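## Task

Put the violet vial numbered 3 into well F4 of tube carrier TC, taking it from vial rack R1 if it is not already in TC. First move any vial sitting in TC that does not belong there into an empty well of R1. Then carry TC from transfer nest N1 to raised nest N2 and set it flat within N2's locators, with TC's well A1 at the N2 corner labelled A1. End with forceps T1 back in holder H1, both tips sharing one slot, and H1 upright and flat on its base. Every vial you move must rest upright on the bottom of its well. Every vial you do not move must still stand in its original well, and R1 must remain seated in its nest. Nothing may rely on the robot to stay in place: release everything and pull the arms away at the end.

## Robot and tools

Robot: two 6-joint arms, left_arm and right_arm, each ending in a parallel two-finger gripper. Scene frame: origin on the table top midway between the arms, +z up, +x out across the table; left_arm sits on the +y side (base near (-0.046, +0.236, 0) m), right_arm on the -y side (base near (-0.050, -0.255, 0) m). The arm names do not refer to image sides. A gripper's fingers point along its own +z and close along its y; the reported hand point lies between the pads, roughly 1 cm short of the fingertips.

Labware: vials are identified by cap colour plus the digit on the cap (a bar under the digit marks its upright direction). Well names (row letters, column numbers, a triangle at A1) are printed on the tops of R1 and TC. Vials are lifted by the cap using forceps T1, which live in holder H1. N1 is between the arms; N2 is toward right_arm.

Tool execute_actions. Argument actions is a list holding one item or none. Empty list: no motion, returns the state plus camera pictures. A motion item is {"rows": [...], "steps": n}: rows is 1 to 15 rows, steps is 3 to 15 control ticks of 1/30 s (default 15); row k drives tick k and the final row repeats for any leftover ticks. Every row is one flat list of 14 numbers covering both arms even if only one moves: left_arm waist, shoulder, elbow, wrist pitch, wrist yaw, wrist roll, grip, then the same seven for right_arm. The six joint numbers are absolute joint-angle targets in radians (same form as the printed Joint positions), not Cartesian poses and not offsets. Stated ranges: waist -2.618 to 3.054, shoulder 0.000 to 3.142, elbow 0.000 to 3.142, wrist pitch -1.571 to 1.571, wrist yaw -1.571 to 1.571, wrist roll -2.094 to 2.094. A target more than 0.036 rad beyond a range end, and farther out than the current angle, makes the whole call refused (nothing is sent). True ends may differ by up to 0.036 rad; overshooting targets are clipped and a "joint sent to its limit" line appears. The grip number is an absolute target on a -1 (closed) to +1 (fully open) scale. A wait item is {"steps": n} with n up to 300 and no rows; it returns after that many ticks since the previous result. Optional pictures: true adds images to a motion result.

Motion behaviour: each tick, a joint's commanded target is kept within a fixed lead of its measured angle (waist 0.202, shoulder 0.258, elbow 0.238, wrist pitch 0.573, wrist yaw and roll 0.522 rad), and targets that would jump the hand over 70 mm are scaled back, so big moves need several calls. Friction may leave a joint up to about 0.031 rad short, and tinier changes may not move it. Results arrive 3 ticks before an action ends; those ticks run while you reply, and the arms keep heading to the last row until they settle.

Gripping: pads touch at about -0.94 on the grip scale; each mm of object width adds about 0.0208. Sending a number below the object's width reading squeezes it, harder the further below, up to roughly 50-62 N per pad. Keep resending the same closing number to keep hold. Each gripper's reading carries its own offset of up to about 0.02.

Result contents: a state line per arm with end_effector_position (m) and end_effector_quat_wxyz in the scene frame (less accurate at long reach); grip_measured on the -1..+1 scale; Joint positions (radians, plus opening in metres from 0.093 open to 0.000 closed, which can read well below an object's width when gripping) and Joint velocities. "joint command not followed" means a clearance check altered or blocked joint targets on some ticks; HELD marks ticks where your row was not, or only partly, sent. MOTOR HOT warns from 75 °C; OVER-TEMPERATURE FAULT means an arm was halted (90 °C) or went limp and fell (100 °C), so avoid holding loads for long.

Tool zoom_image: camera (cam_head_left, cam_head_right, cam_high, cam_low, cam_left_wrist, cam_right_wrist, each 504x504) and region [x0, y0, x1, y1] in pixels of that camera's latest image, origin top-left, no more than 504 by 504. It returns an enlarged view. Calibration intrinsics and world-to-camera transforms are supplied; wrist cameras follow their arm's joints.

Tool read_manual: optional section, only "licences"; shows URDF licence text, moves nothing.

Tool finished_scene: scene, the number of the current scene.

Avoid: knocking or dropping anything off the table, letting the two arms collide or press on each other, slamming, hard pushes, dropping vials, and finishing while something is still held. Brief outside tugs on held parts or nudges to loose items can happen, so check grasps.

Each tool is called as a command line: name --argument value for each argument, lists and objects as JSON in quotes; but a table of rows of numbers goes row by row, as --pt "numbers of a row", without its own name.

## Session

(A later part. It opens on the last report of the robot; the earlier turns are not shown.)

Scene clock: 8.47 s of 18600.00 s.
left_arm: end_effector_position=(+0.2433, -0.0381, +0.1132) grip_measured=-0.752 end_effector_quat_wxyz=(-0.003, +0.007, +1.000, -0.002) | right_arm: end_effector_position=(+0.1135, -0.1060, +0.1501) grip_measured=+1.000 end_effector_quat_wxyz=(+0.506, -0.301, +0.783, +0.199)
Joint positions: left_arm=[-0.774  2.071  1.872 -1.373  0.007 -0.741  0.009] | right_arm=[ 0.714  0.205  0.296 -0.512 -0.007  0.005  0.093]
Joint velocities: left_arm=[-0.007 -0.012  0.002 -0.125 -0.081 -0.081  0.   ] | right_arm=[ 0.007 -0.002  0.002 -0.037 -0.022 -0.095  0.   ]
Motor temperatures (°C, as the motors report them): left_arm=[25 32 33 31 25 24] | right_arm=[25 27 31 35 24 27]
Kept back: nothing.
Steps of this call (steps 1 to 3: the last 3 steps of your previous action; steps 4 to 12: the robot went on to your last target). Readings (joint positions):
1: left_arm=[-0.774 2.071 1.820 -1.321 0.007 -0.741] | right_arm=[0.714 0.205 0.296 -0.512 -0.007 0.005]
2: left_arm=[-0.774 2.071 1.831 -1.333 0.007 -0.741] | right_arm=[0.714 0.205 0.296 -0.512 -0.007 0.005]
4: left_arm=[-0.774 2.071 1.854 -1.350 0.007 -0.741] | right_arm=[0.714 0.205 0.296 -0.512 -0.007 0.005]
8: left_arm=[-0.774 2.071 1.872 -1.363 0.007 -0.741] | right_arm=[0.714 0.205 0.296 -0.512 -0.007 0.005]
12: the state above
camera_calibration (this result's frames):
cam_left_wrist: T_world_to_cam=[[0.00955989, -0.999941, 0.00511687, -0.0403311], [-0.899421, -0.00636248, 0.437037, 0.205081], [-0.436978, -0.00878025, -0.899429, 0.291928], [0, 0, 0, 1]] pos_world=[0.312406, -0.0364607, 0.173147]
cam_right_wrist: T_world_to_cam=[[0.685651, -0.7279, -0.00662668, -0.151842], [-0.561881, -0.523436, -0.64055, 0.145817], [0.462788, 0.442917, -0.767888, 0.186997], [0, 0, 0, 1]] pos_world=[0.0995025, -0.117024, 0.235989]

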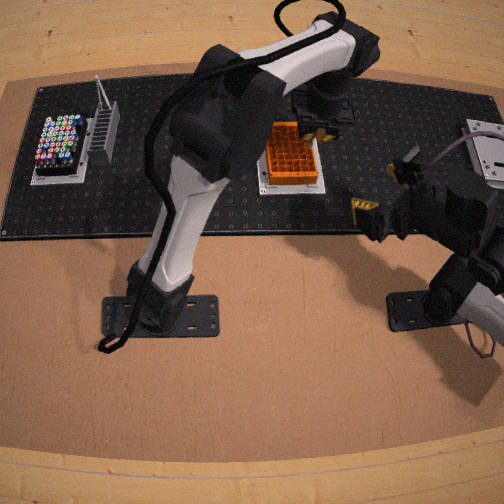

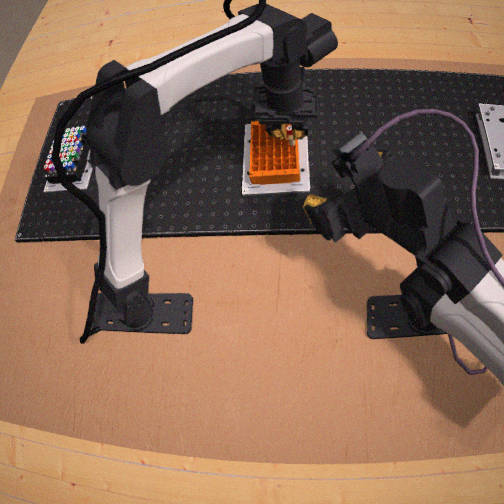

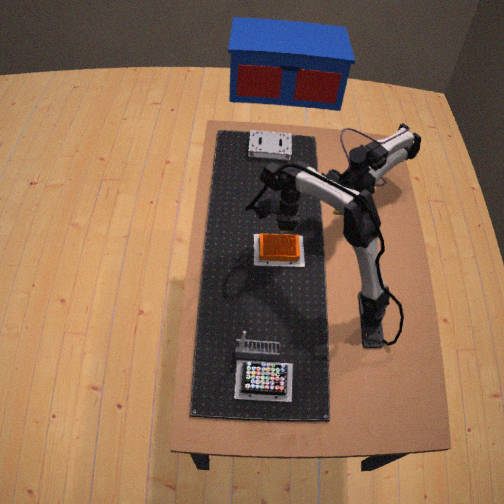

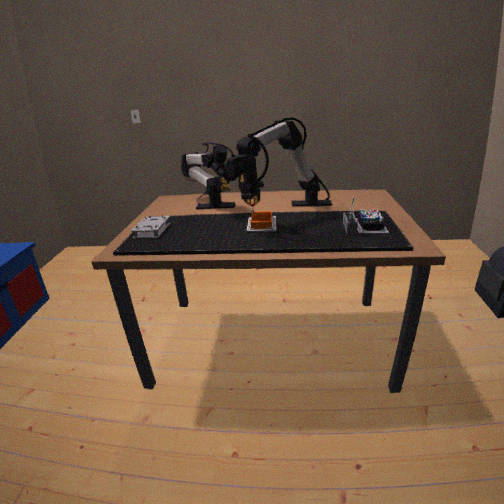

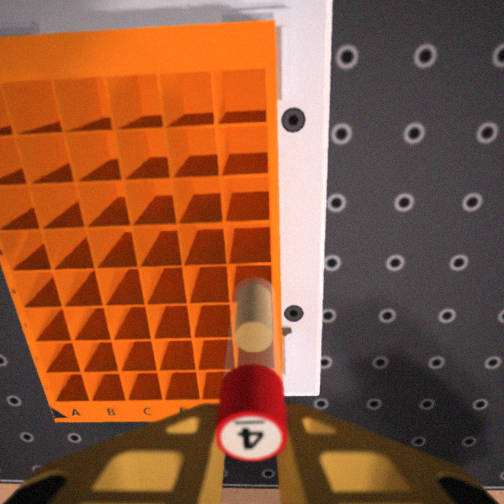

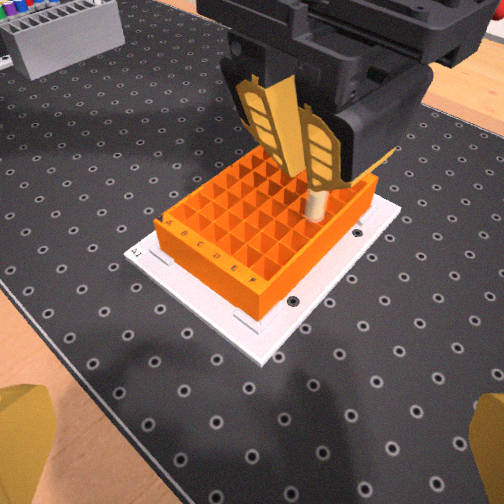

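execute_actions --actions '[{"rows":[[-0.78,2.04,1.86,-1.39,0,-0.745,-0.76,0.72,0.2,0.3,-0.5,0,0,1],[-0.76,2.02,1.845,-1.39,0,-0.72,-0.76,0.72,0.2,0.3,-0.5,0,0,1],[-0.72,2.0,1.83,-1.39,0,-0.68,-0.76,0.72,0.2,0.3,-0.5,0,0,1],[-0.67,1.98,1.81,-1.39,0,-0.63,-0.76,0.72,0.2,0.3,-0.5,0,0,1],[-0.62,1.96,1.79,-1.4,0,-0.58,-0.76,0.72,0.2,0.3,-0.5,0,0,1],[-0.57,1.94,1.77,-1.4,0,-0.53,-0.76,0.72,0.2,0.3,-0.5,0,0,1],[-0.52,1.92,1.75,-1.4,0,-0.48,-0.76,0.72,0.2,0.3,-0.5,0,0,1],[-0.47,1.90,1.73,-1.4,0,-0.43,-0.76,0.72,0.2,0.3,-0.5,0,0,1],[-0.42,1.88,1.706,-1.4,0,-0.38,-0.76,0.72,0.2,0.3,-0.5,0,0,1],[-0.37,1.88,1.706,-1.4,0,-0.33,-0.76,0.72,0.2,0.3,-0.5,0,0,1],[-0.32,1.88,1.706,-1.4,0,-0.28,-0.76,0.72,0.2,0.3,-0.5,0,0,1],[-0.27,1.88,1.706,-1.4,0,-0.23,-0.76,0.72,0.2,0.3,-0.5,0,0,1],[-0.22,1.88,1.706,-1.4,0,-0.18,-0.76,0.72,0.2,0.3,-0.5,0,0,1],[-0.17,1.88,1.706,-1.4,0,-0.13,-0.76,0.72,0.2,0.3,-0.5,0,0,1],[-0.12,1.88,1.706,-1.4,0,-0.08,-0.76,0.72,0.2,0.3,-0.5,0,0,1]]}]'

execute_actions --actions '[{"rows":[[-0.07,1.88,1.706,-1.4,0,-0.03,-0.76,0.72,0.2,0.3,-0.5,0,0,1],[-0.02,1.88,1.706,-1.4,0,0.02,-0.76,0.72,0.2,0.3,-0.5,0,0,1],[0.03,1.88,1.706,-1.4,0,0.07,-0.76,0.72,0.2,0.3,-0.5,0,0,1],[0.08,1.88,1.706,-1.4,0,0.12,-0.76,0.72,0.2,0.3,-0.5,0,0,1],[0.13,1.88,1.706,-1.4,0,0.17,-0.76,0.72,0.2,0.3,-0.5,0,0,1],[0.18,1.88,1.706,-1.4,0,0.22,-0.76,0.72,0.2,0.3,-0.5,0,0,1],[0.23,1.88,1.706,-1.4,0,0.27,-0.76,0.72,0.2,0.3,-0.5,0,0,1],[0.28,1.88,1.706,-1.4,0,0.32,-0.76,0.72,0.2,0.3,-0.5,0,0,1],[0.33,1.88,1.706,-1.4,0,0.37,-0.76,0.72,0.2,0.3,-0.5,0,0,1],[0.38,1.88,1.706,-1.4,0,0.42,-0.76,0.72,0.2,0.3,-0.5,0,0,1],[0.42,1.88,1.706,-1.4,0,0.46,-0.76,0.72,0.2,0.3,-0.5,0,0,1],[0.46,1.88,1.706,-1.4,0,0.5,-0.76,0.72,0.2,0.3,-0.5,0,0,1],[0.49,1.88,1.706,-1.4,0,0.53,-0.76,0.72,0.2,0.3,-0.5,0,0,1],[0.51,1.88,1.706,-1.4,0,0.55,-0.76,0.72,0.2,0.3,-0.5,0,0,1],[0.525,1.88,1.706,-1.4,0,0.55,-0.76,0.72,0.2,0.3,-0.5,0,0,1]]}]'

execute_actions --actions '[{"steps":20}]' --pictures true

Scene clock: 9.53 s of 18600.00 s.
left_arm: end_effector_position=(+0.2943, +0.1123, +0.1351) grip_measured=-0.752 end_effector_quat_wxyz=(+0.003, -0.043, +0.999, -0.006) | right_arm: end_effector_position=(+0.1135, -0.1060, +0.1501) grip_measured=+1.000 end_effector_quat_wxyz=(+0.506, -0.301, +0.783, +0.199)
Joint positions: left_arm=[-0.364  1.91   1.73  -1.38   0.008 -0.428  0.009] | right_arm=[ 0.714  0.205  0.296 -0.512 -0.007  0.005  0.093]
Joint velocities: left_arm=[ 1.639 -0.222 -0.105  0.022  0.022  1.355 -0.   ] | right_arm=[-0.017  0.007 -0.002 -0.007  0.022 -0.037  0.   ]
Motor temperatures (°C, as the motors report them): left_arm=[25 32 33 31 25 24] | right_arm=[25 27 31 35 24 27]
Steps of this call (steps 1 to 20: the robot went on to your last target; steps 21 to 32: the first 12 steps of this action). Readings (joint positions):
21: left_arm=[-0.774 2.071 1.872 -1.378 0.007 -0.741] | right_arm=[0.714 0.205 0.296 -0.512 -0.007 0.005]
22: left_arm=[-0.774 2.068 1.869 -1.378 0.007 -0.738] | right_arm=[0.714 0.205 0.296 -0.512 -0.007 0.005]
24: left_arm=[-0.761 2.049 1.847 -1.378 0.009 -0.713] | right_arm=[0.714 0.205 0.296 -0.512 -0.007 0.005]
28: left_arm=[-0.606 1.974 1.779 -1.379 0.014 -0.596] | right_arm=[0.714 0.205 0.296 -0.512 -0.007 0.005]
32: the state above

Scene clock: 10.03 s of 18600.00 s.
left_arm: end_effector_position=(+0.2852, +0.3763, +0.1353) grip_measured=-0.752 end_effector_quat_wxyz=(+0.004, -0.052, +0.999, +0.001) | right_arm: end_effector_position=(+0.1135, -0.1060, +0.1501) grip_measured=+1.000 end_effector_quat_wxyz=(+0.506, -0.301, +0.783, +0.199)
Joint positions: left_arm=[ 0.382  1.904  1.721 -1.38   0.001  0.298  0.009] | right_arm=[ 0.714  0.205  0.296 -0.512 -0.007  0.005  0.093]
Joint velocities: left_arm=[ 1.306  0.007  0.012 -0.037  0.007  1.297 -0.   ] | right_arm=[-0.002  0.007 -0.007 -0.051 -0.11  -0.037  0.   ]
Motor temperatures (°C, as the motors report them): left_arm=[25 32 33 31 25 24] | right_arm=[25 27 31 35 24 27]
Steps of this call (steps 1 to 3: the last 3 steps of your previous action; steps 4 to 15: the first 12 steps of this action). Readings (joint positions):
4: left_arm=[-0.156 1.904 1.725 -1.380 0.003 -0.240] | right_arm=[0.714 0.205 0.296 -0.512 -0.007 0.005]
5: left_arm=[-0.109 1.904 1.723 -1.380 0.003 -0.192] | right_arm=[0.714 0.205 0.296 -0.512 -0.007 0.005]
7: left_arm=[-0.015 1.904 1.721 -1.380 0.003 -0.094] | right_arm=[0.714 0.205 0.296 -0.512 -0.007 0.005]
11: left_arm=[0.183 1.904 1.721 -1.380 0.002 0.104] | right_arm=[0.714 0.205 0.296 -0.512 -0.007 0.005]
15: the state above

Scene clock: 10.70 s of 18600.00 s.
left_arm: end_effector_position=(+0.2585, +0.4261, +0.1353) grip_measured=-0.752 end_effector_quat_wxyz=(+0.001, -0.007, +1.000, +0.004) | right_arm: end_effector_position=(+0.1135, -0.1060, +0.1501) grip_measured=+1.000 end_effector_quat_wxyz=(+0.506, -0.301, +0.783, +0.199)
Joint positions: left_arm=[ 0.536  1.904  1.721 -1.383 -0.006  0.542  0.009] | right_arm=[ 0.714  0.205  0.296 -0.512 -0.007  0.005  0.093]
Joint velocities: left_arm=[-0.007  0.002 -0.007  0.051 -0.007  0.037  0.   ] | right_arm=[ 0.012 -0.002 -0.012  0.051  0.037  0.081  0.   ]
Motor temperatures (°C, as the motors report them): left_arm=[25 33 33 31 25 24] | right_arm=[25 27 31 35 24 27]
Kept back: nothing.
Steps of this call (steps 1 to 3: the last 3 steps of your previous action; steps 4 to 20: the robot went on to your last target). Readings (joint positions):
1: left_arm=[0.426 1.904 1.721 -1.380 0.000 0.342] | right_arm=[0.714 0.205 0.296 -0.512 -0.007 0.005]
2: left_arm=[0.465 1.904 1.721 -1.380 -0.000 0.381] | right_arm=[0.714 0.205 0.296 -0.512 -0.007 0.005]
4: left_arm=[0.520 1.904 1.721 -1.380 -0.004 0.440] | right_arm=[0.714 0.205 0.296 -0.512 -0.007 0.005]
8: left_arm=[0.537 1.904 1.721 -1.382 -0.006 0.502] | right_arm=[0.714 0.205 0.296 -0.512 -0.007 0.005]
20: the state above
camera_calibration (this result's frames):
cam_left_wrist: T_world_to_cam=[[0.036641, -0.999299, -0.00764679, 0.417982], [-0.901862, -0.0363625, 0.430492, 0.226333], [-0.430469, -0.00887731, -0.902562, 0.32124], [0, 0, 0, 1]] pos_world=[0.32709, 0.428771, 0.195701]
cam_right_wrist: T_world_to_cam=[[0.685651, -0.7279, -0.00662668, -0.151842], [-0.561881, -0.523436, -0.64055, 0.145817], [0.462788, 0.442917, -0.767888, 0.186997], [0, 0, 0, 1]] pos_world=[0.0995025, -0.117024, 0.235989]

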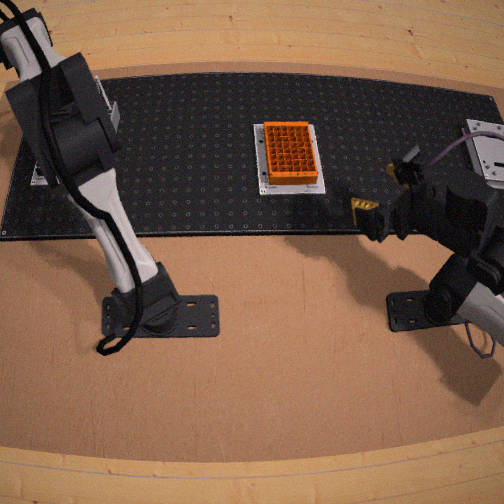

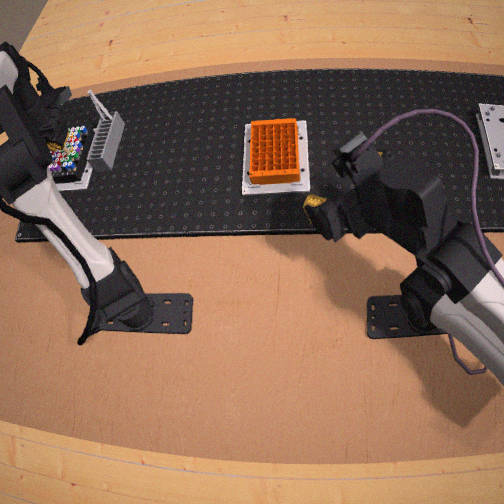

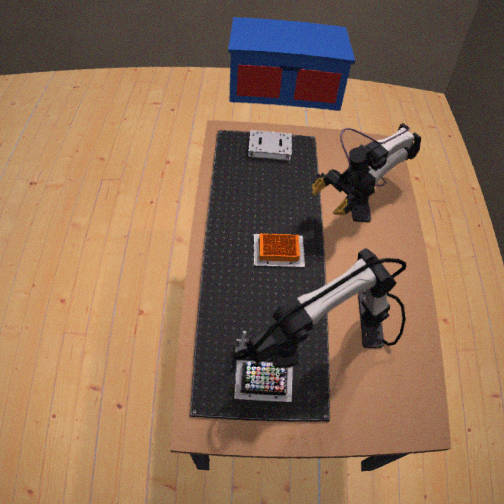

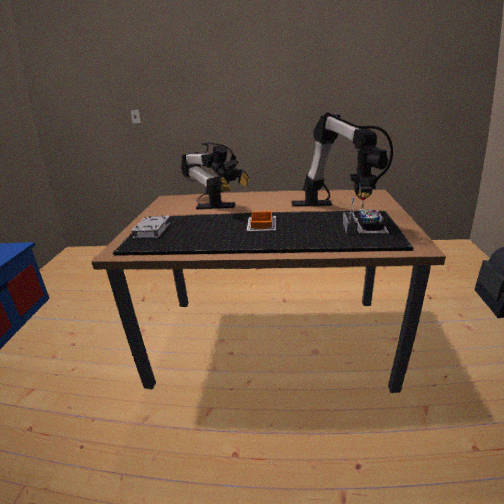

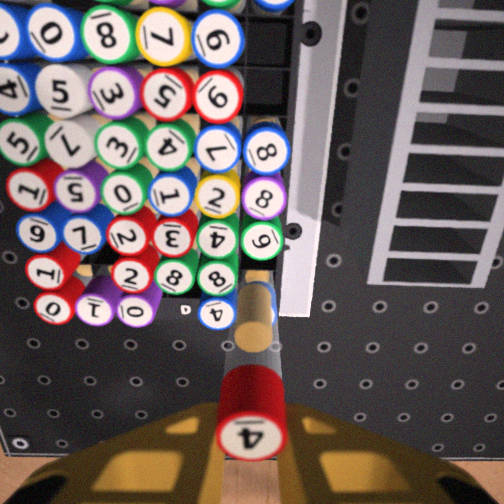

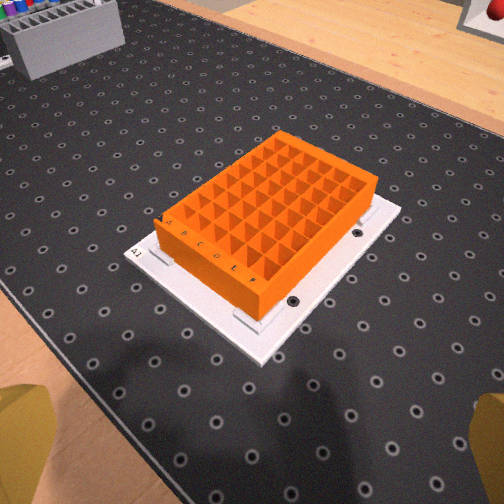

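execute_actions --actions '[{"rows":[[0.518,1.89,1.705,-1.36,0,0.55,-0.76,0.72,0.2,0.3,-0.5,0,0,1],[0.518,1.89,1.698,-1.352,0,0.55,-0.76,0.72,0.2,0.3,-0.5,0,0,1],[0.518,1.89,1.691,-1.345,0,0.55,-0.76,0.72,0.2,0.3,-0.5,0,0,1],[0.518,1.89,1.684,-1.338,0,0.55,-0.76,0.72,0.2,0.3,-0.5,0,0,1],[0.518,1.89,1.677,-1.332,0,0.55,-0.76,0.72,0.2,0.3,-0.5,0,0,1],[0.518,1.89,1.67,-1.328,0,0.55,-0.76,0.72,0.2,0.3,-0.5,0,0,1]]}]'

execute_actions --actions '[{"steps":15}]' --pictures true

Scene clock: 11.33 s of 18600.00 s.
left_arm: end_effector_position=(+0.2572, +0.4253, +0.1256) grip_measured=-0.752 end_effector_quat_wxyz=(-0.003, -0.005, +1.000, +0.002) | right_arm: end_effector_position=(+0.1135, -0.1060, +0.1501) grip_measured=+1.000 end_effector_quat_wxyz=(+0.506, -0.301, +0.783, +0.199)
Joint positions: left_arm=[ 0.536  1.904  1.683 -1.352 -0.006  0.545  0.009] | right_arm=[ 0.714  0.205  0.296 -0.512 -0.007  0.005  0.093]
Joint velocities: left_arm=[ 0.007  0.012  0.002  0.095  0.022 -0.037 -0.001] | right_arm=[ 0.012 -0.007 -0.007 -0.066  0.081 -0.022  0.   ]
Motor temperatures (°C, as the motors report them): left_arm=[25 33 33 31 25 24] | right_arm=[25 27 31 35 24 27]
Steps of this call (steps 1 to 7: the robot went on to your last target; steps 8 to 19: the first 12 steps of this action). Readings (joint positions):
8: left_arm=[0.536 1.904 1.721 -1.383 -0.006 0.545] | right_arm=[0.714 0.205 0.296 -0.512 -0.007 0.005]
9: left_arm=[0.536 1.904 1.720 -1.381 -0.006 0.545] | right_arm=[0.714 0.205 0.296 -0.512 -0.007 0.005]
11: left_arm=[0.536 1.904 1.712 -1.373 -0.006 0.545] | right_arm=[0.714 0.205 0.296 -0.512 -0.007 0.005]
15: left_arm=[0.536 1.904 1.686 -1.358 -0.006 0.545] | right_arm=[0.714 0.205 0.296 -0.512 -0.007 0.005]
19: the state above

Scene clock: 11.83 s of 18600.00 s.
left_arm: end_effector_position=(+0.2584, +0.4260, +0.1256) grip_measured=-0.752 end_effector_quat_wxyz=(-0.000, -0.005, +1.000, +0.003) | right_arm: end_effector_position=(+0.1135, -0.1060, +0.1501) grip_measured=+1.000 end_effector_quat_wxyz=(+0.506, -0.301, +0.783, +0.199)
Joint positions: left_arm=[ 0.536  1.904  1.683 -1.347 -0.006  0.545  0.009] | right_arm=[ 0.714  0.205  0.296 -0.512 -0.007  0.005  0.093]
Joint velocities: left_arm=[ 0.002 -0.017 -0.022 -0.037  0.007 -0.022  0.   ] | right_arm=[-0.007  0.002 -0.002 -0.007 -0.022 -0.007  0.   ]
Motor temperatures (°C, as the motors report them): left_arm=[25 33 33 31 25 24] | right_arm=[25 27 31 35 24 27]
Kept back: nothing.
Steps of this call (steps 1 to 3: the last 3 steps of your previous action; steps 4 to 15: the robot went on to your last target). Readings (joint positions):
1: left_arm=[0.536 1.904 1.683 -1.351 -0.006 0.545] | right_arm=[0.714 0.205 0.296 -0.512 -0.007 0.005]
2: left_arm=[0.536 1.904 1.683 -1.350 -0.006 0.545] | right_arm=[0.714 0.205 0.296 -0.512 -0.007 0.005]
4: left_arm=[0.536 1.904 1.683 -1.349 -0.006 0.545] | right_arm=[0.714 0.205 0.296 -0.512 -0.007 0.005]
8: left_arm=[0.536 1.904 1.683 -1.347 -0.006 0.545] | right_arm=[0.714 0.205 0.296 -0.512 -0.007 0.005]
15: the state above
All arms were judged still, so your last target was given up. Only a new action makes them travel on or press farther. Fingers that are still opening or closing keep moving.
camera_calibration (this result's frames):
cam_left_wrist: T_world_to_cam=[[0.0335794, -0.999414, -0.00670044, 0.418587], [-0.901259, -0.0331779, 0.432008, 0.228745], [-0.431977, -0.00846777, -0.901845, 0.312568], [0, 0, 0, 1]] pos_world=[0.327125, 0.428577, 0.185872]
cam_right_wrist: T_world_to_cam=[[0.685651, -0.7279, -0.00662668, -0.151842], [-0.561881, -0.523436, -0.64055, 0.145817], [0.462788, 0.442917, -0.767888, 0.186997], [0, 0, 0, 1]] pos_world=[0.0995025, -0.117024, 0.235989]

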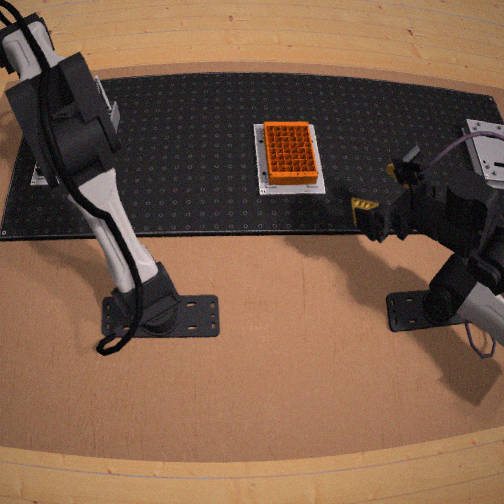

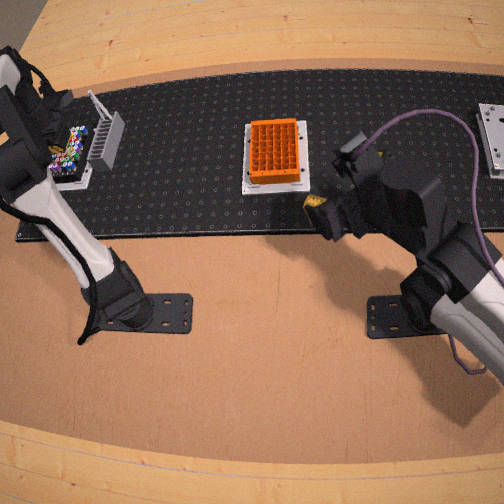

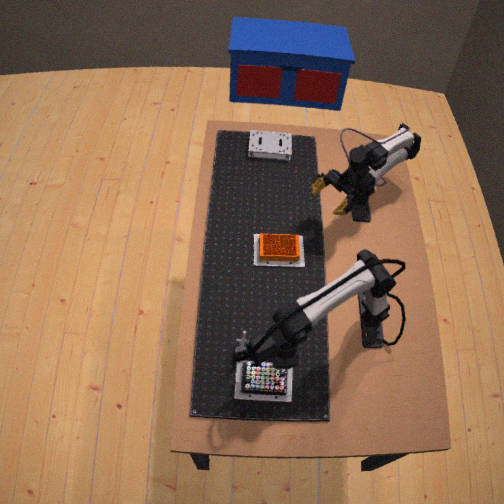

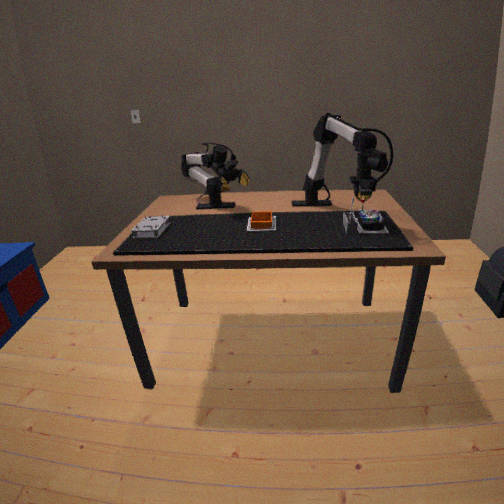

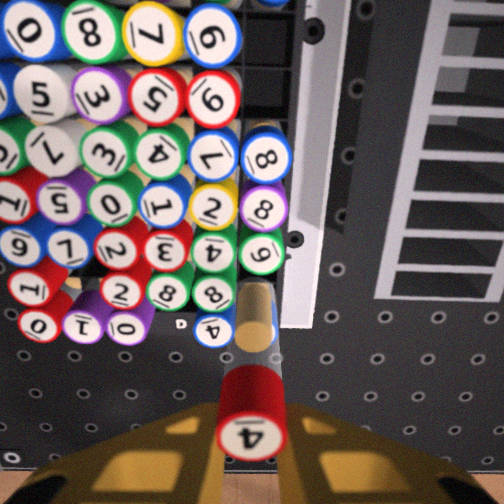

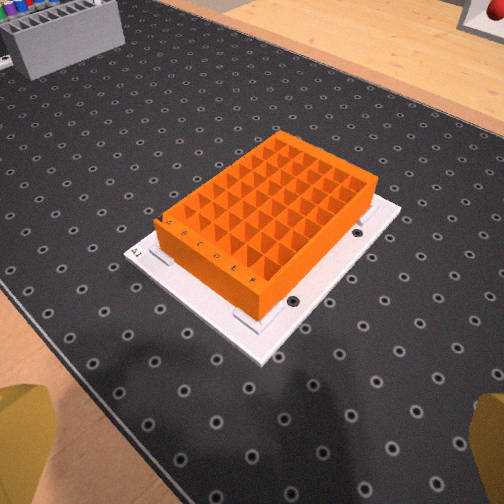

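execute_actions --actions '[{"rows":[[0.53,1.89,1.675,-1.335,0.009,0.55,-0.76,0.72,0.2,0.3,-0.5,0,0,1],[0.53,1.89,1.675,-1.335,0.009,0.55,-0.76,0.72,0.2,0.3,-0.5,0,0,1],[0.53,1.89,1.669,-1.318,0.009,0.55,-0.76,0.72,0.2,0.3,-0.5,0,0,1],[0.53,1.89,1.663,-1.312,0.009,0.55,-0.76,0.72,0.2,0.3,-0.5,0,0,1],[0.53,1.89,1.657,-1.306,0.009,0.55,-0.76,0.72,0.2,0.3,-0.5,0,0,1],[0.53,1.89,1.651,-1.30,0.009,0.55,-0.76,0.72,0.2,0.3,-0.5,0,0,1],[0.53,1.89,1.645,-1.294,0.009,0.55,-0.76,0.72,0.2,0.3,-0.5,0,0,1],[0.53,1.89,1.639,-1.288,0.009,0.55,-0.76,0.72,0.2,0.3,-0.5,0,0,1],[0.53,1.89,1.633,-1.282,0.009,0.55,-0.76,0.72,0.2,0.3,-0.5,0,0,1],[0.53,1.89,1.627,-1.276,0.009,0.55,-0.76,0.72,0.2,0.3,-0.5,0,0,1],[0.53,1.89,1.621,-1.27,0.009,0.55,-0.76,0.72,0.2,0.3,-0.5,0,0,1],[0.53,1.89,1.615,-1.266,0.009,0.55,-0.76,0.72,0.2,0.3,-0.5,0,0,1],[0.53,1.89,1.61,-1.266,0.009,0.55,-0.76,0.72,0.2,0.3,-0.5,0,0,1]]}]'

execute_actions --actions '[{"steps":15}]' --pictures true

Scene clock: 12.53 s of 18600.00 s.
left_arm: end_effector_position=(+0.2598, +0.4258, +0.1203) grip_measured=-0.752 end_effector_quat_wxyz=(+0.006, -0.005, +1.000, +0.004) | right_arm: end_effector_position=(+0.1135, -0.1060, +0.1501) grip_measured=+1.000 end_effector_quat_wxyz=(+0.506, -0.301, +0.783, +0.199)
Joint positions: left_arm=[ 0.536  1.896  1.652 -1.312 -0.001  0.545  0.009] | right_arm=[ 0.714  0.205  0.296 -0.512 -0.007  0.005  0.093]
Joint velocities: left_arm=[ 0.002 -0.09  -0.11   0.154 -0.007 -0.051  0.   ] | right_arm=[ 0.002  0.012  0.012 -0.007  0.066 -0.081  0.   ]
Motor temperatures (°C, as the motors report them): left_arm=[25 33 33 31 25 24] | right_arm=[25 27 31 36 24 27]
Steps of this call (steps 1 to 9: nothing new was sent; steps 10 to 21: the first 12 steps of this action). Readings (joint positions):
10: left_arm=[0.536 1.904 1.683 -1.347 -0.005 0.545] | right_arm=[0.714 0.205 0.296 -0.512 -0.007 0.005]
11: left_arm=[0.536 1.904 1.683 -1.347 -0.004 0.545] | right_arm=[0.714 0.205 0.296 -0.512 -0.007 0.005]
13: left_arm=[0.536 1.904 1.683 -1.344 -0.003 0.545] | right_arm=[0.714 0.205 0.296 -0.512 -0.007 0.005]
17: left_arm=[0.536 1.904 1.665 -1.325 -0.001 0.545] | right_arm=[0.714 0.205 0.296 -0.512 -0.007 0.005]
21: the state above

Scene clock: 13.03 s of 18600.00 s.
left_arm: end_effector_position=(+0.2600, +0.4260, +0.1203) grip_measured=-0.752 end_effector_quat_wxyz=(+0.010, -0.005, +1.000, +0.007) | right_arm: end_effector_position=(+0.1135, -0.1060, +0.1501) grip_measured=+1.000 end_effector_quat_wxyz=(+0.506, -0.301, +0.783, +0.199)
Joint positions: left_arm=[ 0.536  1.889  1.642 -1.301 -0.001  0.545  0.009] | right_arm=[ 0.714  0.205  0.296 -0.512 -0.007  0.005  0.093]
Joint velocities: left_arm=[ 0.002 -0.007  0.007  0.051 -0.037  0.095  0.   ] | right_arm=[ 0.002 -0.012  0.002  0.007  0.007  0.022  0.   ]
Motor temperatures (°C, as the motors report them): left_arm=[25 33 33 31 25 24] | right_arm=[25 27 31 36 24 27]
Kept back: nothing.
Steps of this call (steps 1 to 3: the last 3 steps of your previous action; steps 4 to 15: the robot went on to your last target). Readings (joint positions):
1: left_arm=[0.536 1.894 1.649 -1.308 -0.001 0.545] | right_arm=[0.714 0.205 0.296 -0.512 -0.007 0.005]
2: left_arm=[0.536 1.891 1.646 -1.306 -0.001 0.545] | right_arm=[0.714 0.205 0.296 -0.512 -0.007 0.005]
4: left_arm=[0.536 1.889 1.643 -1.304 -0.001 0.545] | right_arm=[0.714 0.205 0.296 -0.512 -0.007 0.005]
8: left_arm=[0.536 1.889 1.642 -1.301 -0.001 0.545] | right_arm=[0.714 0.205 0.296 -0.512 -0.007 0.005]
15: the state above
camera_calibration (this result's frames):
cam_left_wrist: T_world_to_cam=[[0.0336952, -0.999358, -0.012158, 0.419032], [-0.909715, -0.0357056, 0.413694, 0.237928], [-0.413863, -0.00287919, -0.910335, 0.302447], [0, 0, 0, 1]] pos_world=[0.327499, 0.42813, 0.181994]
cam_right_wrist: T_world_to_cam=[[0.685651, -0.7279, -0.00662668, -0.151842], [-0.561881, -0.523436, -0.64055, 0.145817], [0.462788, 0.442917, -0.767888, 0.186997], [0, 0, 0, 1]] pos_world=[0.0995025, -0.117024, 0.235989]

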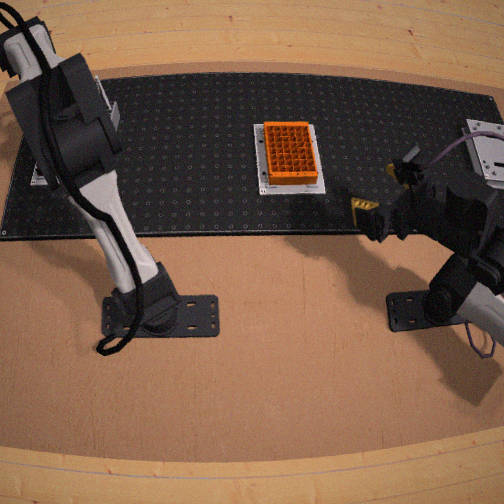

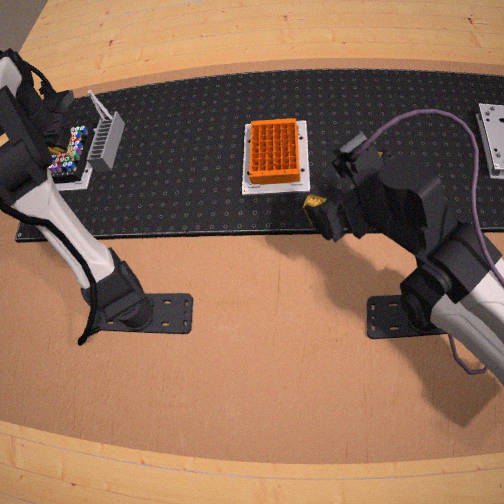

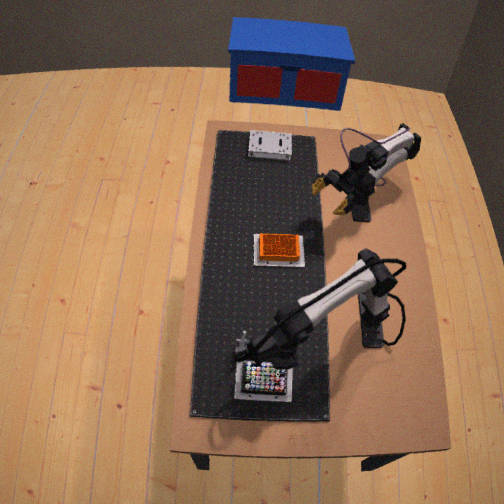

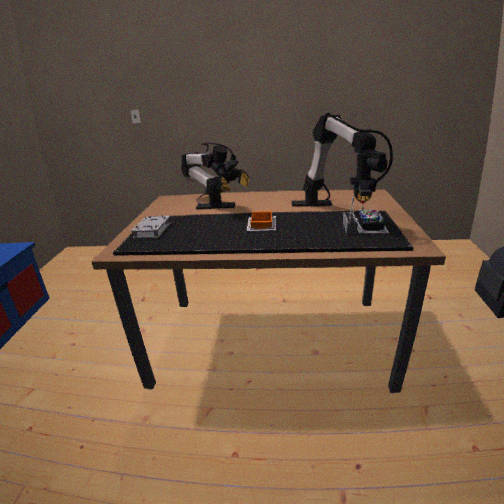

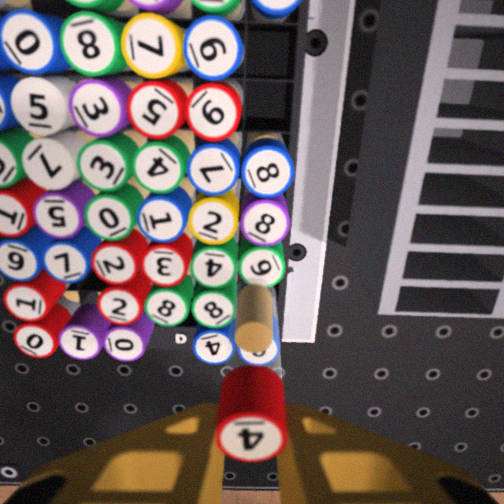

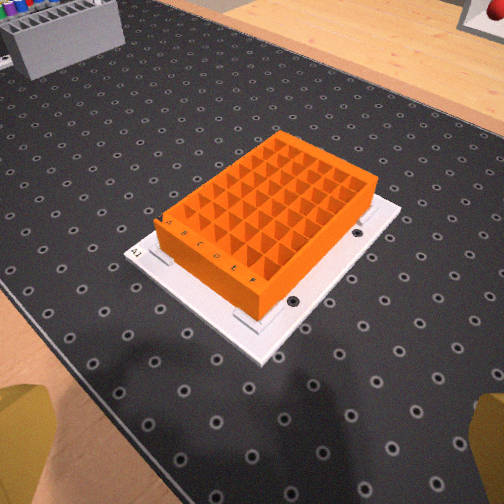

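execute_actions --actions '[{"rows":[[0.53,1.89,1.68,-1.33,0.005,0.55,-0.76,0.72,0.2,0.3,-0.5,0,0,1],[0.53,1.89,1.68,-1.34,0.005,0.55,-0.76,0.72,0.2,0.3,-0.5,0,0,1],[0.53,1.89,1.68,-1.355,0.005,0.55,-0.76,0.72,0.2,0.3,-0.5,0,0,1]]}]'

execute_actions --actions '[{"steps":15}]' --pictures true

Scene clock: 13.60 s of 18600.00 s.
left_arm: end_effector_position=(+0.2563, +0.4237, +0.1246) grip_measured=-0.752 end_effector_quat_wxyz=(+0.002, -0.005, +1.000, +0.002) | right_arm: end_effector_position=(+0.1135, -0.1060, +0.1501) grip_measured=+1.000 end_effector_quat_wxyz=(+0.506, -0.301, +0.783, +0.199)
Joint positions: left_arm=[ 0.536  1.889  1.66  -1.336 -0.001  0.545  0.009] | right_arm=[ 0.714  0.205  0.296 -0.512 -0.007  0.005  0.093]
Joint velocities: left_arm=[-0.022  0.012 -0.002 -0.007  0.066  0.037 -0.001] | right_arm=[-0.002  0.002  0.022 -0.037  0.051 -0.037  0.   ]
Motor temperatures (°C, as the motors report them): left_arm=[25 33 33 31 25 24] | right_arm=[25 27 31 36 24 27]
Steps of this call (steps 1 to 5: the robot went on to your last target; steps 6 to 17: the first 12 steps of this action). Readings (joint positions):
6: left_arm=[0.536 1.889 1.647 -1.305 -0.001 0.545] | right_arm=[0.714 0.205 0.296 -0.512 -0.007 0.005]
7: left_arm=[0.536 1.889 1.651 -1.308 -0.001 0.545] | right_arm=[0.714 0.205 0.296 -0.512 -0.007 0.005]
9: left_arm=[0.536 1.889 1.658 -1.317 -0.001 0.545] | right_arm=[0.714 0.205 0.296 -0.512 -0.007 0.005]
13: left_arm=[0.536 1.889 1.660 -1.330 -0.001 0.545] | right_arm=[0.714 0.205 0.296 -0.512 -0.007 0.005]
17: the state above

Scene clock: 14.10 s of 18600.00 s.
left_arm: end_effector_position=(+0.2557, +0.4233, +0.1246) grip_measured=-0.752 end_effector_quat_wxyz=(+0.001, -0.005, +1.000, +0.001) | right_arm: end_effector_position=(+0.1135, -0.1060, +0.1501) grip_measured=+1.000 end_effector_quat_wxyz=(+0.506, -0.301, +0.783, +0.199)
Joint positions: left_arm=[ 0.536  1.889  1.66  -1.339 -0.001  0.545  0.009] | right_arm=[ 0.714  0.205  0.296 -0.512 -0.007  0.005  0.093]
Joint velocities: left_arm=[-0.007  0.002 -0.012 -0.022  0.051 -0.007  0.   ] | right_arm=[-0.002  0.007  0.007  0.007 -0.007 -0.037  0.   ]
Motor temperatures (°C, as the motors report them): left_arm=[25 33 33 31 25 24] | right_arm=[25 27 31 36 24 27]
Kept back: nothing.
Steps of this call (steps 1 to 3: the last 3 steps of your previous action; steps 4 to 15: the robot went on to your last target). Readings (joint positions):
1: left_arm=[0.536 1.889 1.660 -1.336 -0.001 0.545] | right_arm=[0.714 0.205 0.296 -0.512 -0.007 0.005]
2: left_arm=[0.536 1.889 1.660 -1.337 -0.001 0.545] | right_arm=[0.714 0.205 0.296 -0.512 -0.007 0.005]
4: left_arm=[0.536 1.889 1.660 -1.338 -0.001 0.545] | right_arm=[0.714 0.205 0.296 -0.512 -0.007 0.005]
8: left_arm=[0.536 1.889 1.660 -1.338 -0.001 0.545] | right_arm=[0.714 0.205 0.296 -0.512 -0.007 0.005]
15: the state above
All arms were judged still, so your last target was given up. Only a new action makes them travel on or press farther. Fingers that are still opening or closing keep moving.
camera_calibration (this result's frames):
cam_left_wrist: T_world_to_cam=[[0.0335717, -0.999435, -0.00169137, 0.415303], [-0.902195, -0.0310334, 0.43021, 0.226174], [-0.430019, -0.012917, -0.902727, 0.31196], [0, 0, 0, 1]] pos_world=[0.32426, 0.426117, 0.185015]
cam_right_wrist: T_world_to_cam=[[0.685651, -0.7279, -0.00662668, -0.151842], [-0.561881, -0.523436, -0.64055, 0.145817], [0.462788, 0.442917, -0.767888, 0.186997], [0, 0, 0, 1]] pos_world=[0.0995025, -0.117024, 0.235989]

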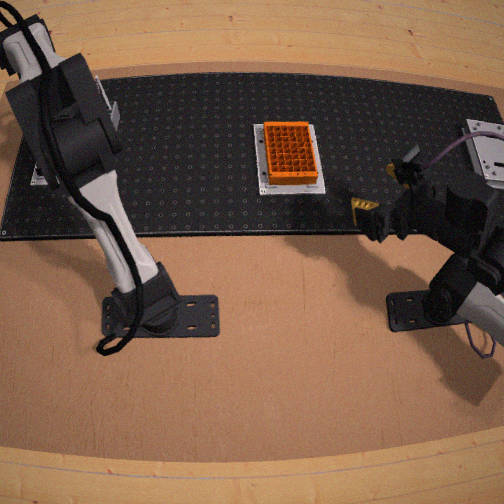

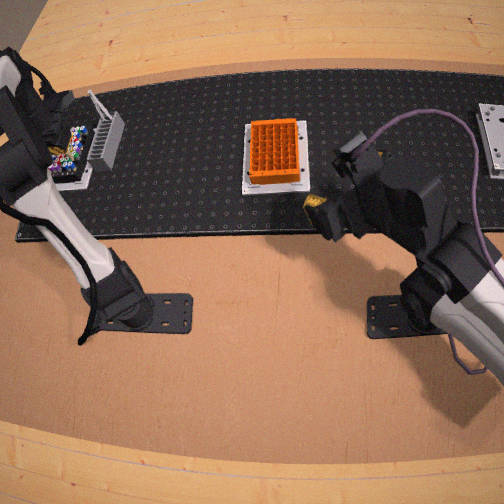

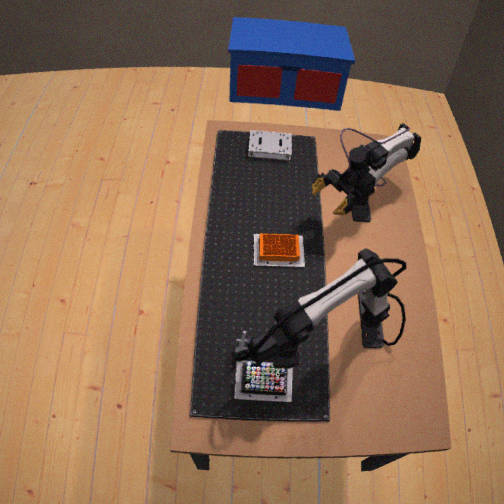

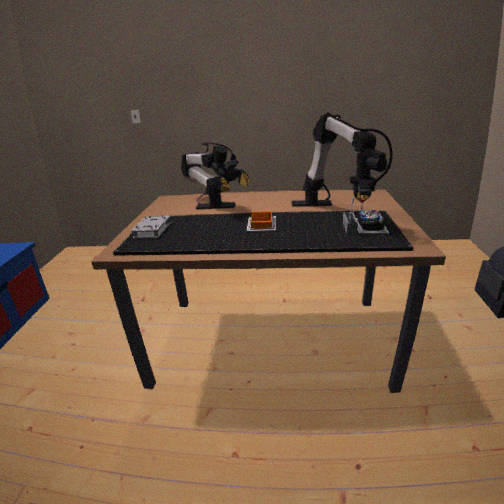

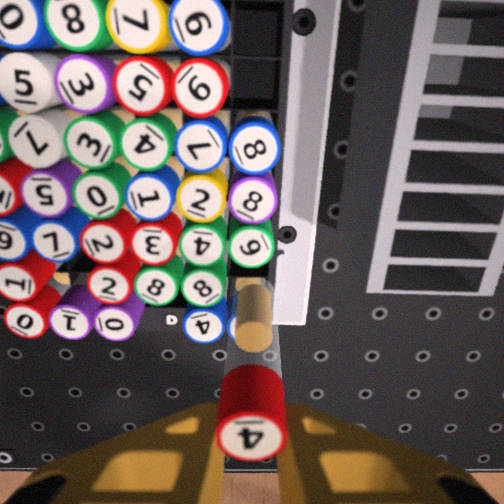

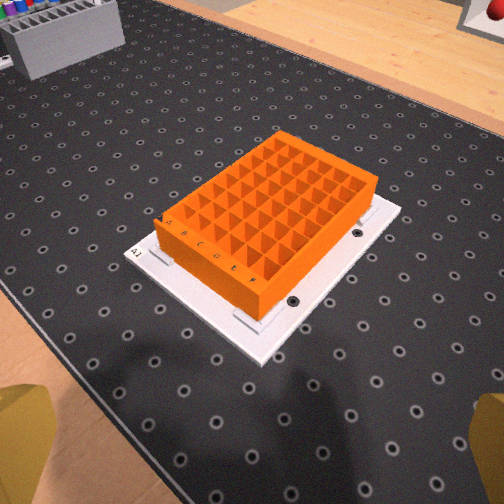

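execute_actions --actions '[{"rows":[[0.53,1.895,1.646,-1.31,0.005,0.55,-0.76,0.72,0.2,0.3,-0.5,0,0,1],[0.53,1.895,1.64,-1.304,0.005,0.55,-0.76,0.72,0.2,0.3,-0.5,0,0,1],[0.53,1.895,1.634,-1.298,0.005,0.55,-0.76,0.72,0.2,0.3,-0.5,0,0,1],[0.53,1.895,1.628,-1.292,0.005,0.55,-0.76,0.72,0.2,0.3,-0.5,0,0,1],[0.53,1.895,1.622,-1.286,0.005,0.55,-0.76,0.72,0.2,0.3,-0.5,0,0,1],[0.53,1.895,1.616,-1.28,0.005,0.55,-0.76,0.72,0.2,0.3,-0.5,0,0,1],[0.53,1.895,1.61,-1.274,0.005,0.55,-0.76,0.72,0.2,0.3,-0.5,0,0,1],[0.53,1.895,1.604,-1.268,0.005,0.55,-0.76,0.72,0.2,0.3,-0.5,0,0,1],[0.53,1.895,1.598,-1.262,0.005,0.55,-0.76,0.72,0.2,0.3,-0.5,0,0,1],[0.53,1.895,1.592,-1.256,0.005,0.55,-0.76,0.72,0.2,0.3,-0.5,0,0,1],[0.53,1.895,1.587,-1.254,0.005,0.55,-0.76,0.72,0.2,0.3,-0.5,0,0,1]]}]'

execute_actions --actions '[{"steps":15}]' --pictures true

Scene clock: 22.57 s of 18600.00 s.
left_arm: end_effector_position=(+0.2546, +0.4226, +0.1109) grip_measured=-0.752 end_effector_quat_wxyz=(-0.001, -0.005, +1.000, -0.000) | right_arm: end_effector_position=(+0.1135, -0.1060, +0.1501) grip_measured=+1.000 end_effector_quat_wxyz=(+0.506, -0.301, +0.783, +0.199)
Joint positions: left_arm=[ 0.536  1.889  1.605 -1.289 -0.001  0.545  0.009] | right_arm=[ 0.714  0.205  0.296 -0.512 -0.007  0.005  0.093]
Joint velocities: left_arm=[ 0.002 -0.012 -0.129 -0.037  0.037 -0.007  0.   ] | right_arm=[ 0.017 -0.017  0.012 -0.037  0.007  0.007  0.   ]
Motor temperatures (°C, as the motors report them): left_arm=[25 35 34 30 25 24] | right_arm=[25 27 32 37 24 27]
Steps of this call (steps 1 to 90: nothing new was sent; then 5.07 s passed at rest; steps 91 to 102: the first 12 steps of this action). Readings (joint positions):
91: left_arm=[0.536 1.889 1.660 -1.338 -0.001 0.545] | right_arm=[0.714 0.205 0.296 -0.512 -0.007 0.005]
92: left_arm=[0.536 1.889 1.660 -1.336 -0.001 0.545] | right_arm=[0.714 0.205 0.296 -0.512 -0.007 0.005]
94: left_arm=[0.536 1.889 1.655 -1.326 -0.001 0.545] | right_arm=[0.714 0.205 0.296 -0.512 -0.007 0.005]
98: left_arm=[0.536 1.889 1.630 -1.307 -0.001 0.545] | right_arm=[0.714 0.205 0.296 -0.512 -0.007 0.005]
102: the state above

Scene clock: 23.07 s of 18600.00 s.
left_arm: end_effector_position=(+0.2568, +0.4239, +0.1096) grip_measured=-0.752 end_effector_quat_wxyz=(+0.004, -0.005, +1.000, +0.003) | right_arm: end_effector_position=(+0.1135, -0.1060, +0.1501) grip_measured=+1.000 end_effector_quat_wxyz=(+0.506, -0.301, +0.783, +0.199)
Joint positions: left_arm=[ 0.536  1.889  1.6   -1.273 -0.001  0.545  0.009] | right_arm=[ 0.714  0.205  0.296 -0.512 -0.007  0.005  0.093]
Joint velocities: left_arm=[-0.012 -0.002 -0.012 -0.007  0.022 -0.081 -0.001] | right_arm=[-0.002 -0.017  0.007 -0.066 -0.037 -0.007  0.   ]
Motor temperatures (°C, as the motors report them): left_arm=[25 35 34 30 25 24] | right_arm=[25 26 32 37 24 27]
Kept back: nothing.
Steps of this call (steps 1 to 3: the last 3 steps of your previous action; steps 4 to 15: the robot went on to your last target). Readings (joint positions):
1: left_arm=[0.536 1.889 1.602 -1.286 -0.001 0.545] | right_arm=[0.714 0.205 0.296 -0.512 -0.007 0.005]
2: left_arm=[0.536 1.889 1.601 -1.284 -0.001 0.545] | right_arm=[0.714 0.205 0.296 -0.512 -0.007 0.005]
4: left_arm=[0.536 1.889 1.600 -1.280 -0.001 0.545] | right_arm=[0.714 0.205 0.296 -0.512 -0.007 0.005]
8: left_arm=[0.536 1.889 1.600 -1.275 -0.001 0.545] | right_arm=[0.714 0.205 0.296 -0.512 -0.007 0.005]
15: the state above
camera_calibration (this result's frames):
cam_left_wrist: T_world_to_cam=[[0.03359, -0.999424, -0.00492679, 0.416265], [-0.904551, -0.0324971, 0.425125, 0.235416], [-0.42504, -0.0098234, -0.905121, 0.296574], [0, 0, 0, 1]] pos_world=[0.325019, 0.426589, 0.170405]
cam_right_wrist: T_world_to_cam=[[0.685651, -0.7279, -0.00662668, -0.151842], [-0.561881, -0.523436, -0.64055, 0.145817], [0.462788, 0.442917, -0.767888, 0.186997], [0, 0, 0, 1]] pos_world=[0.0995025, -0.117024, 0.235989]

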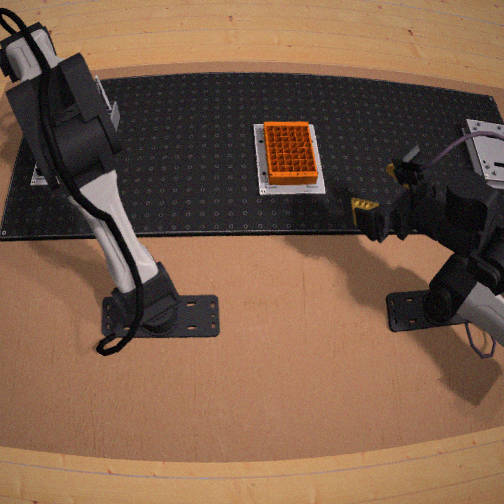

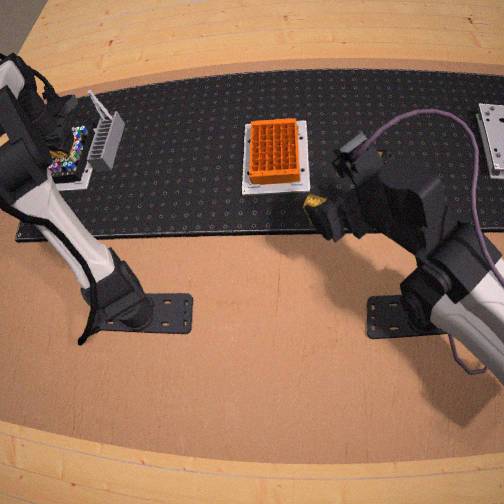

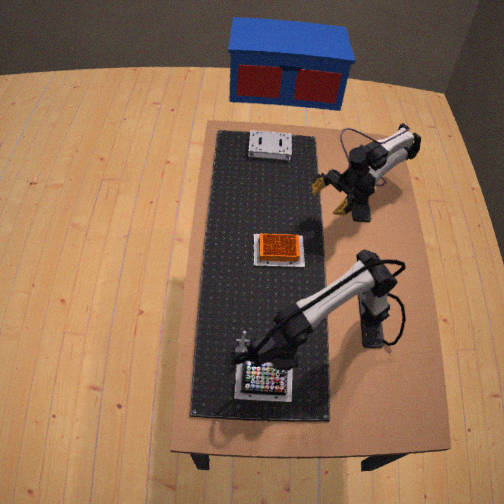

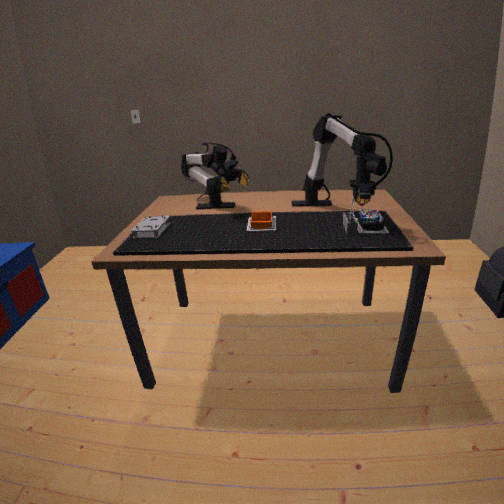

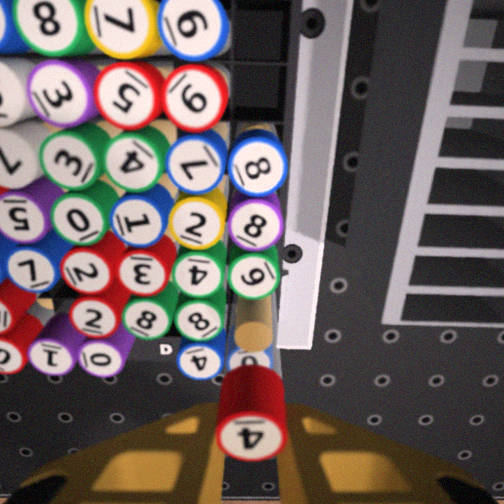

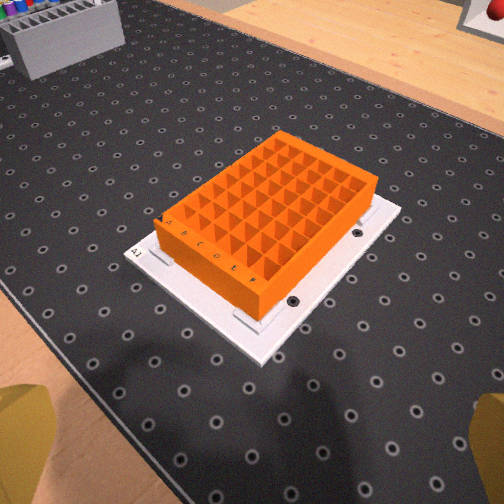

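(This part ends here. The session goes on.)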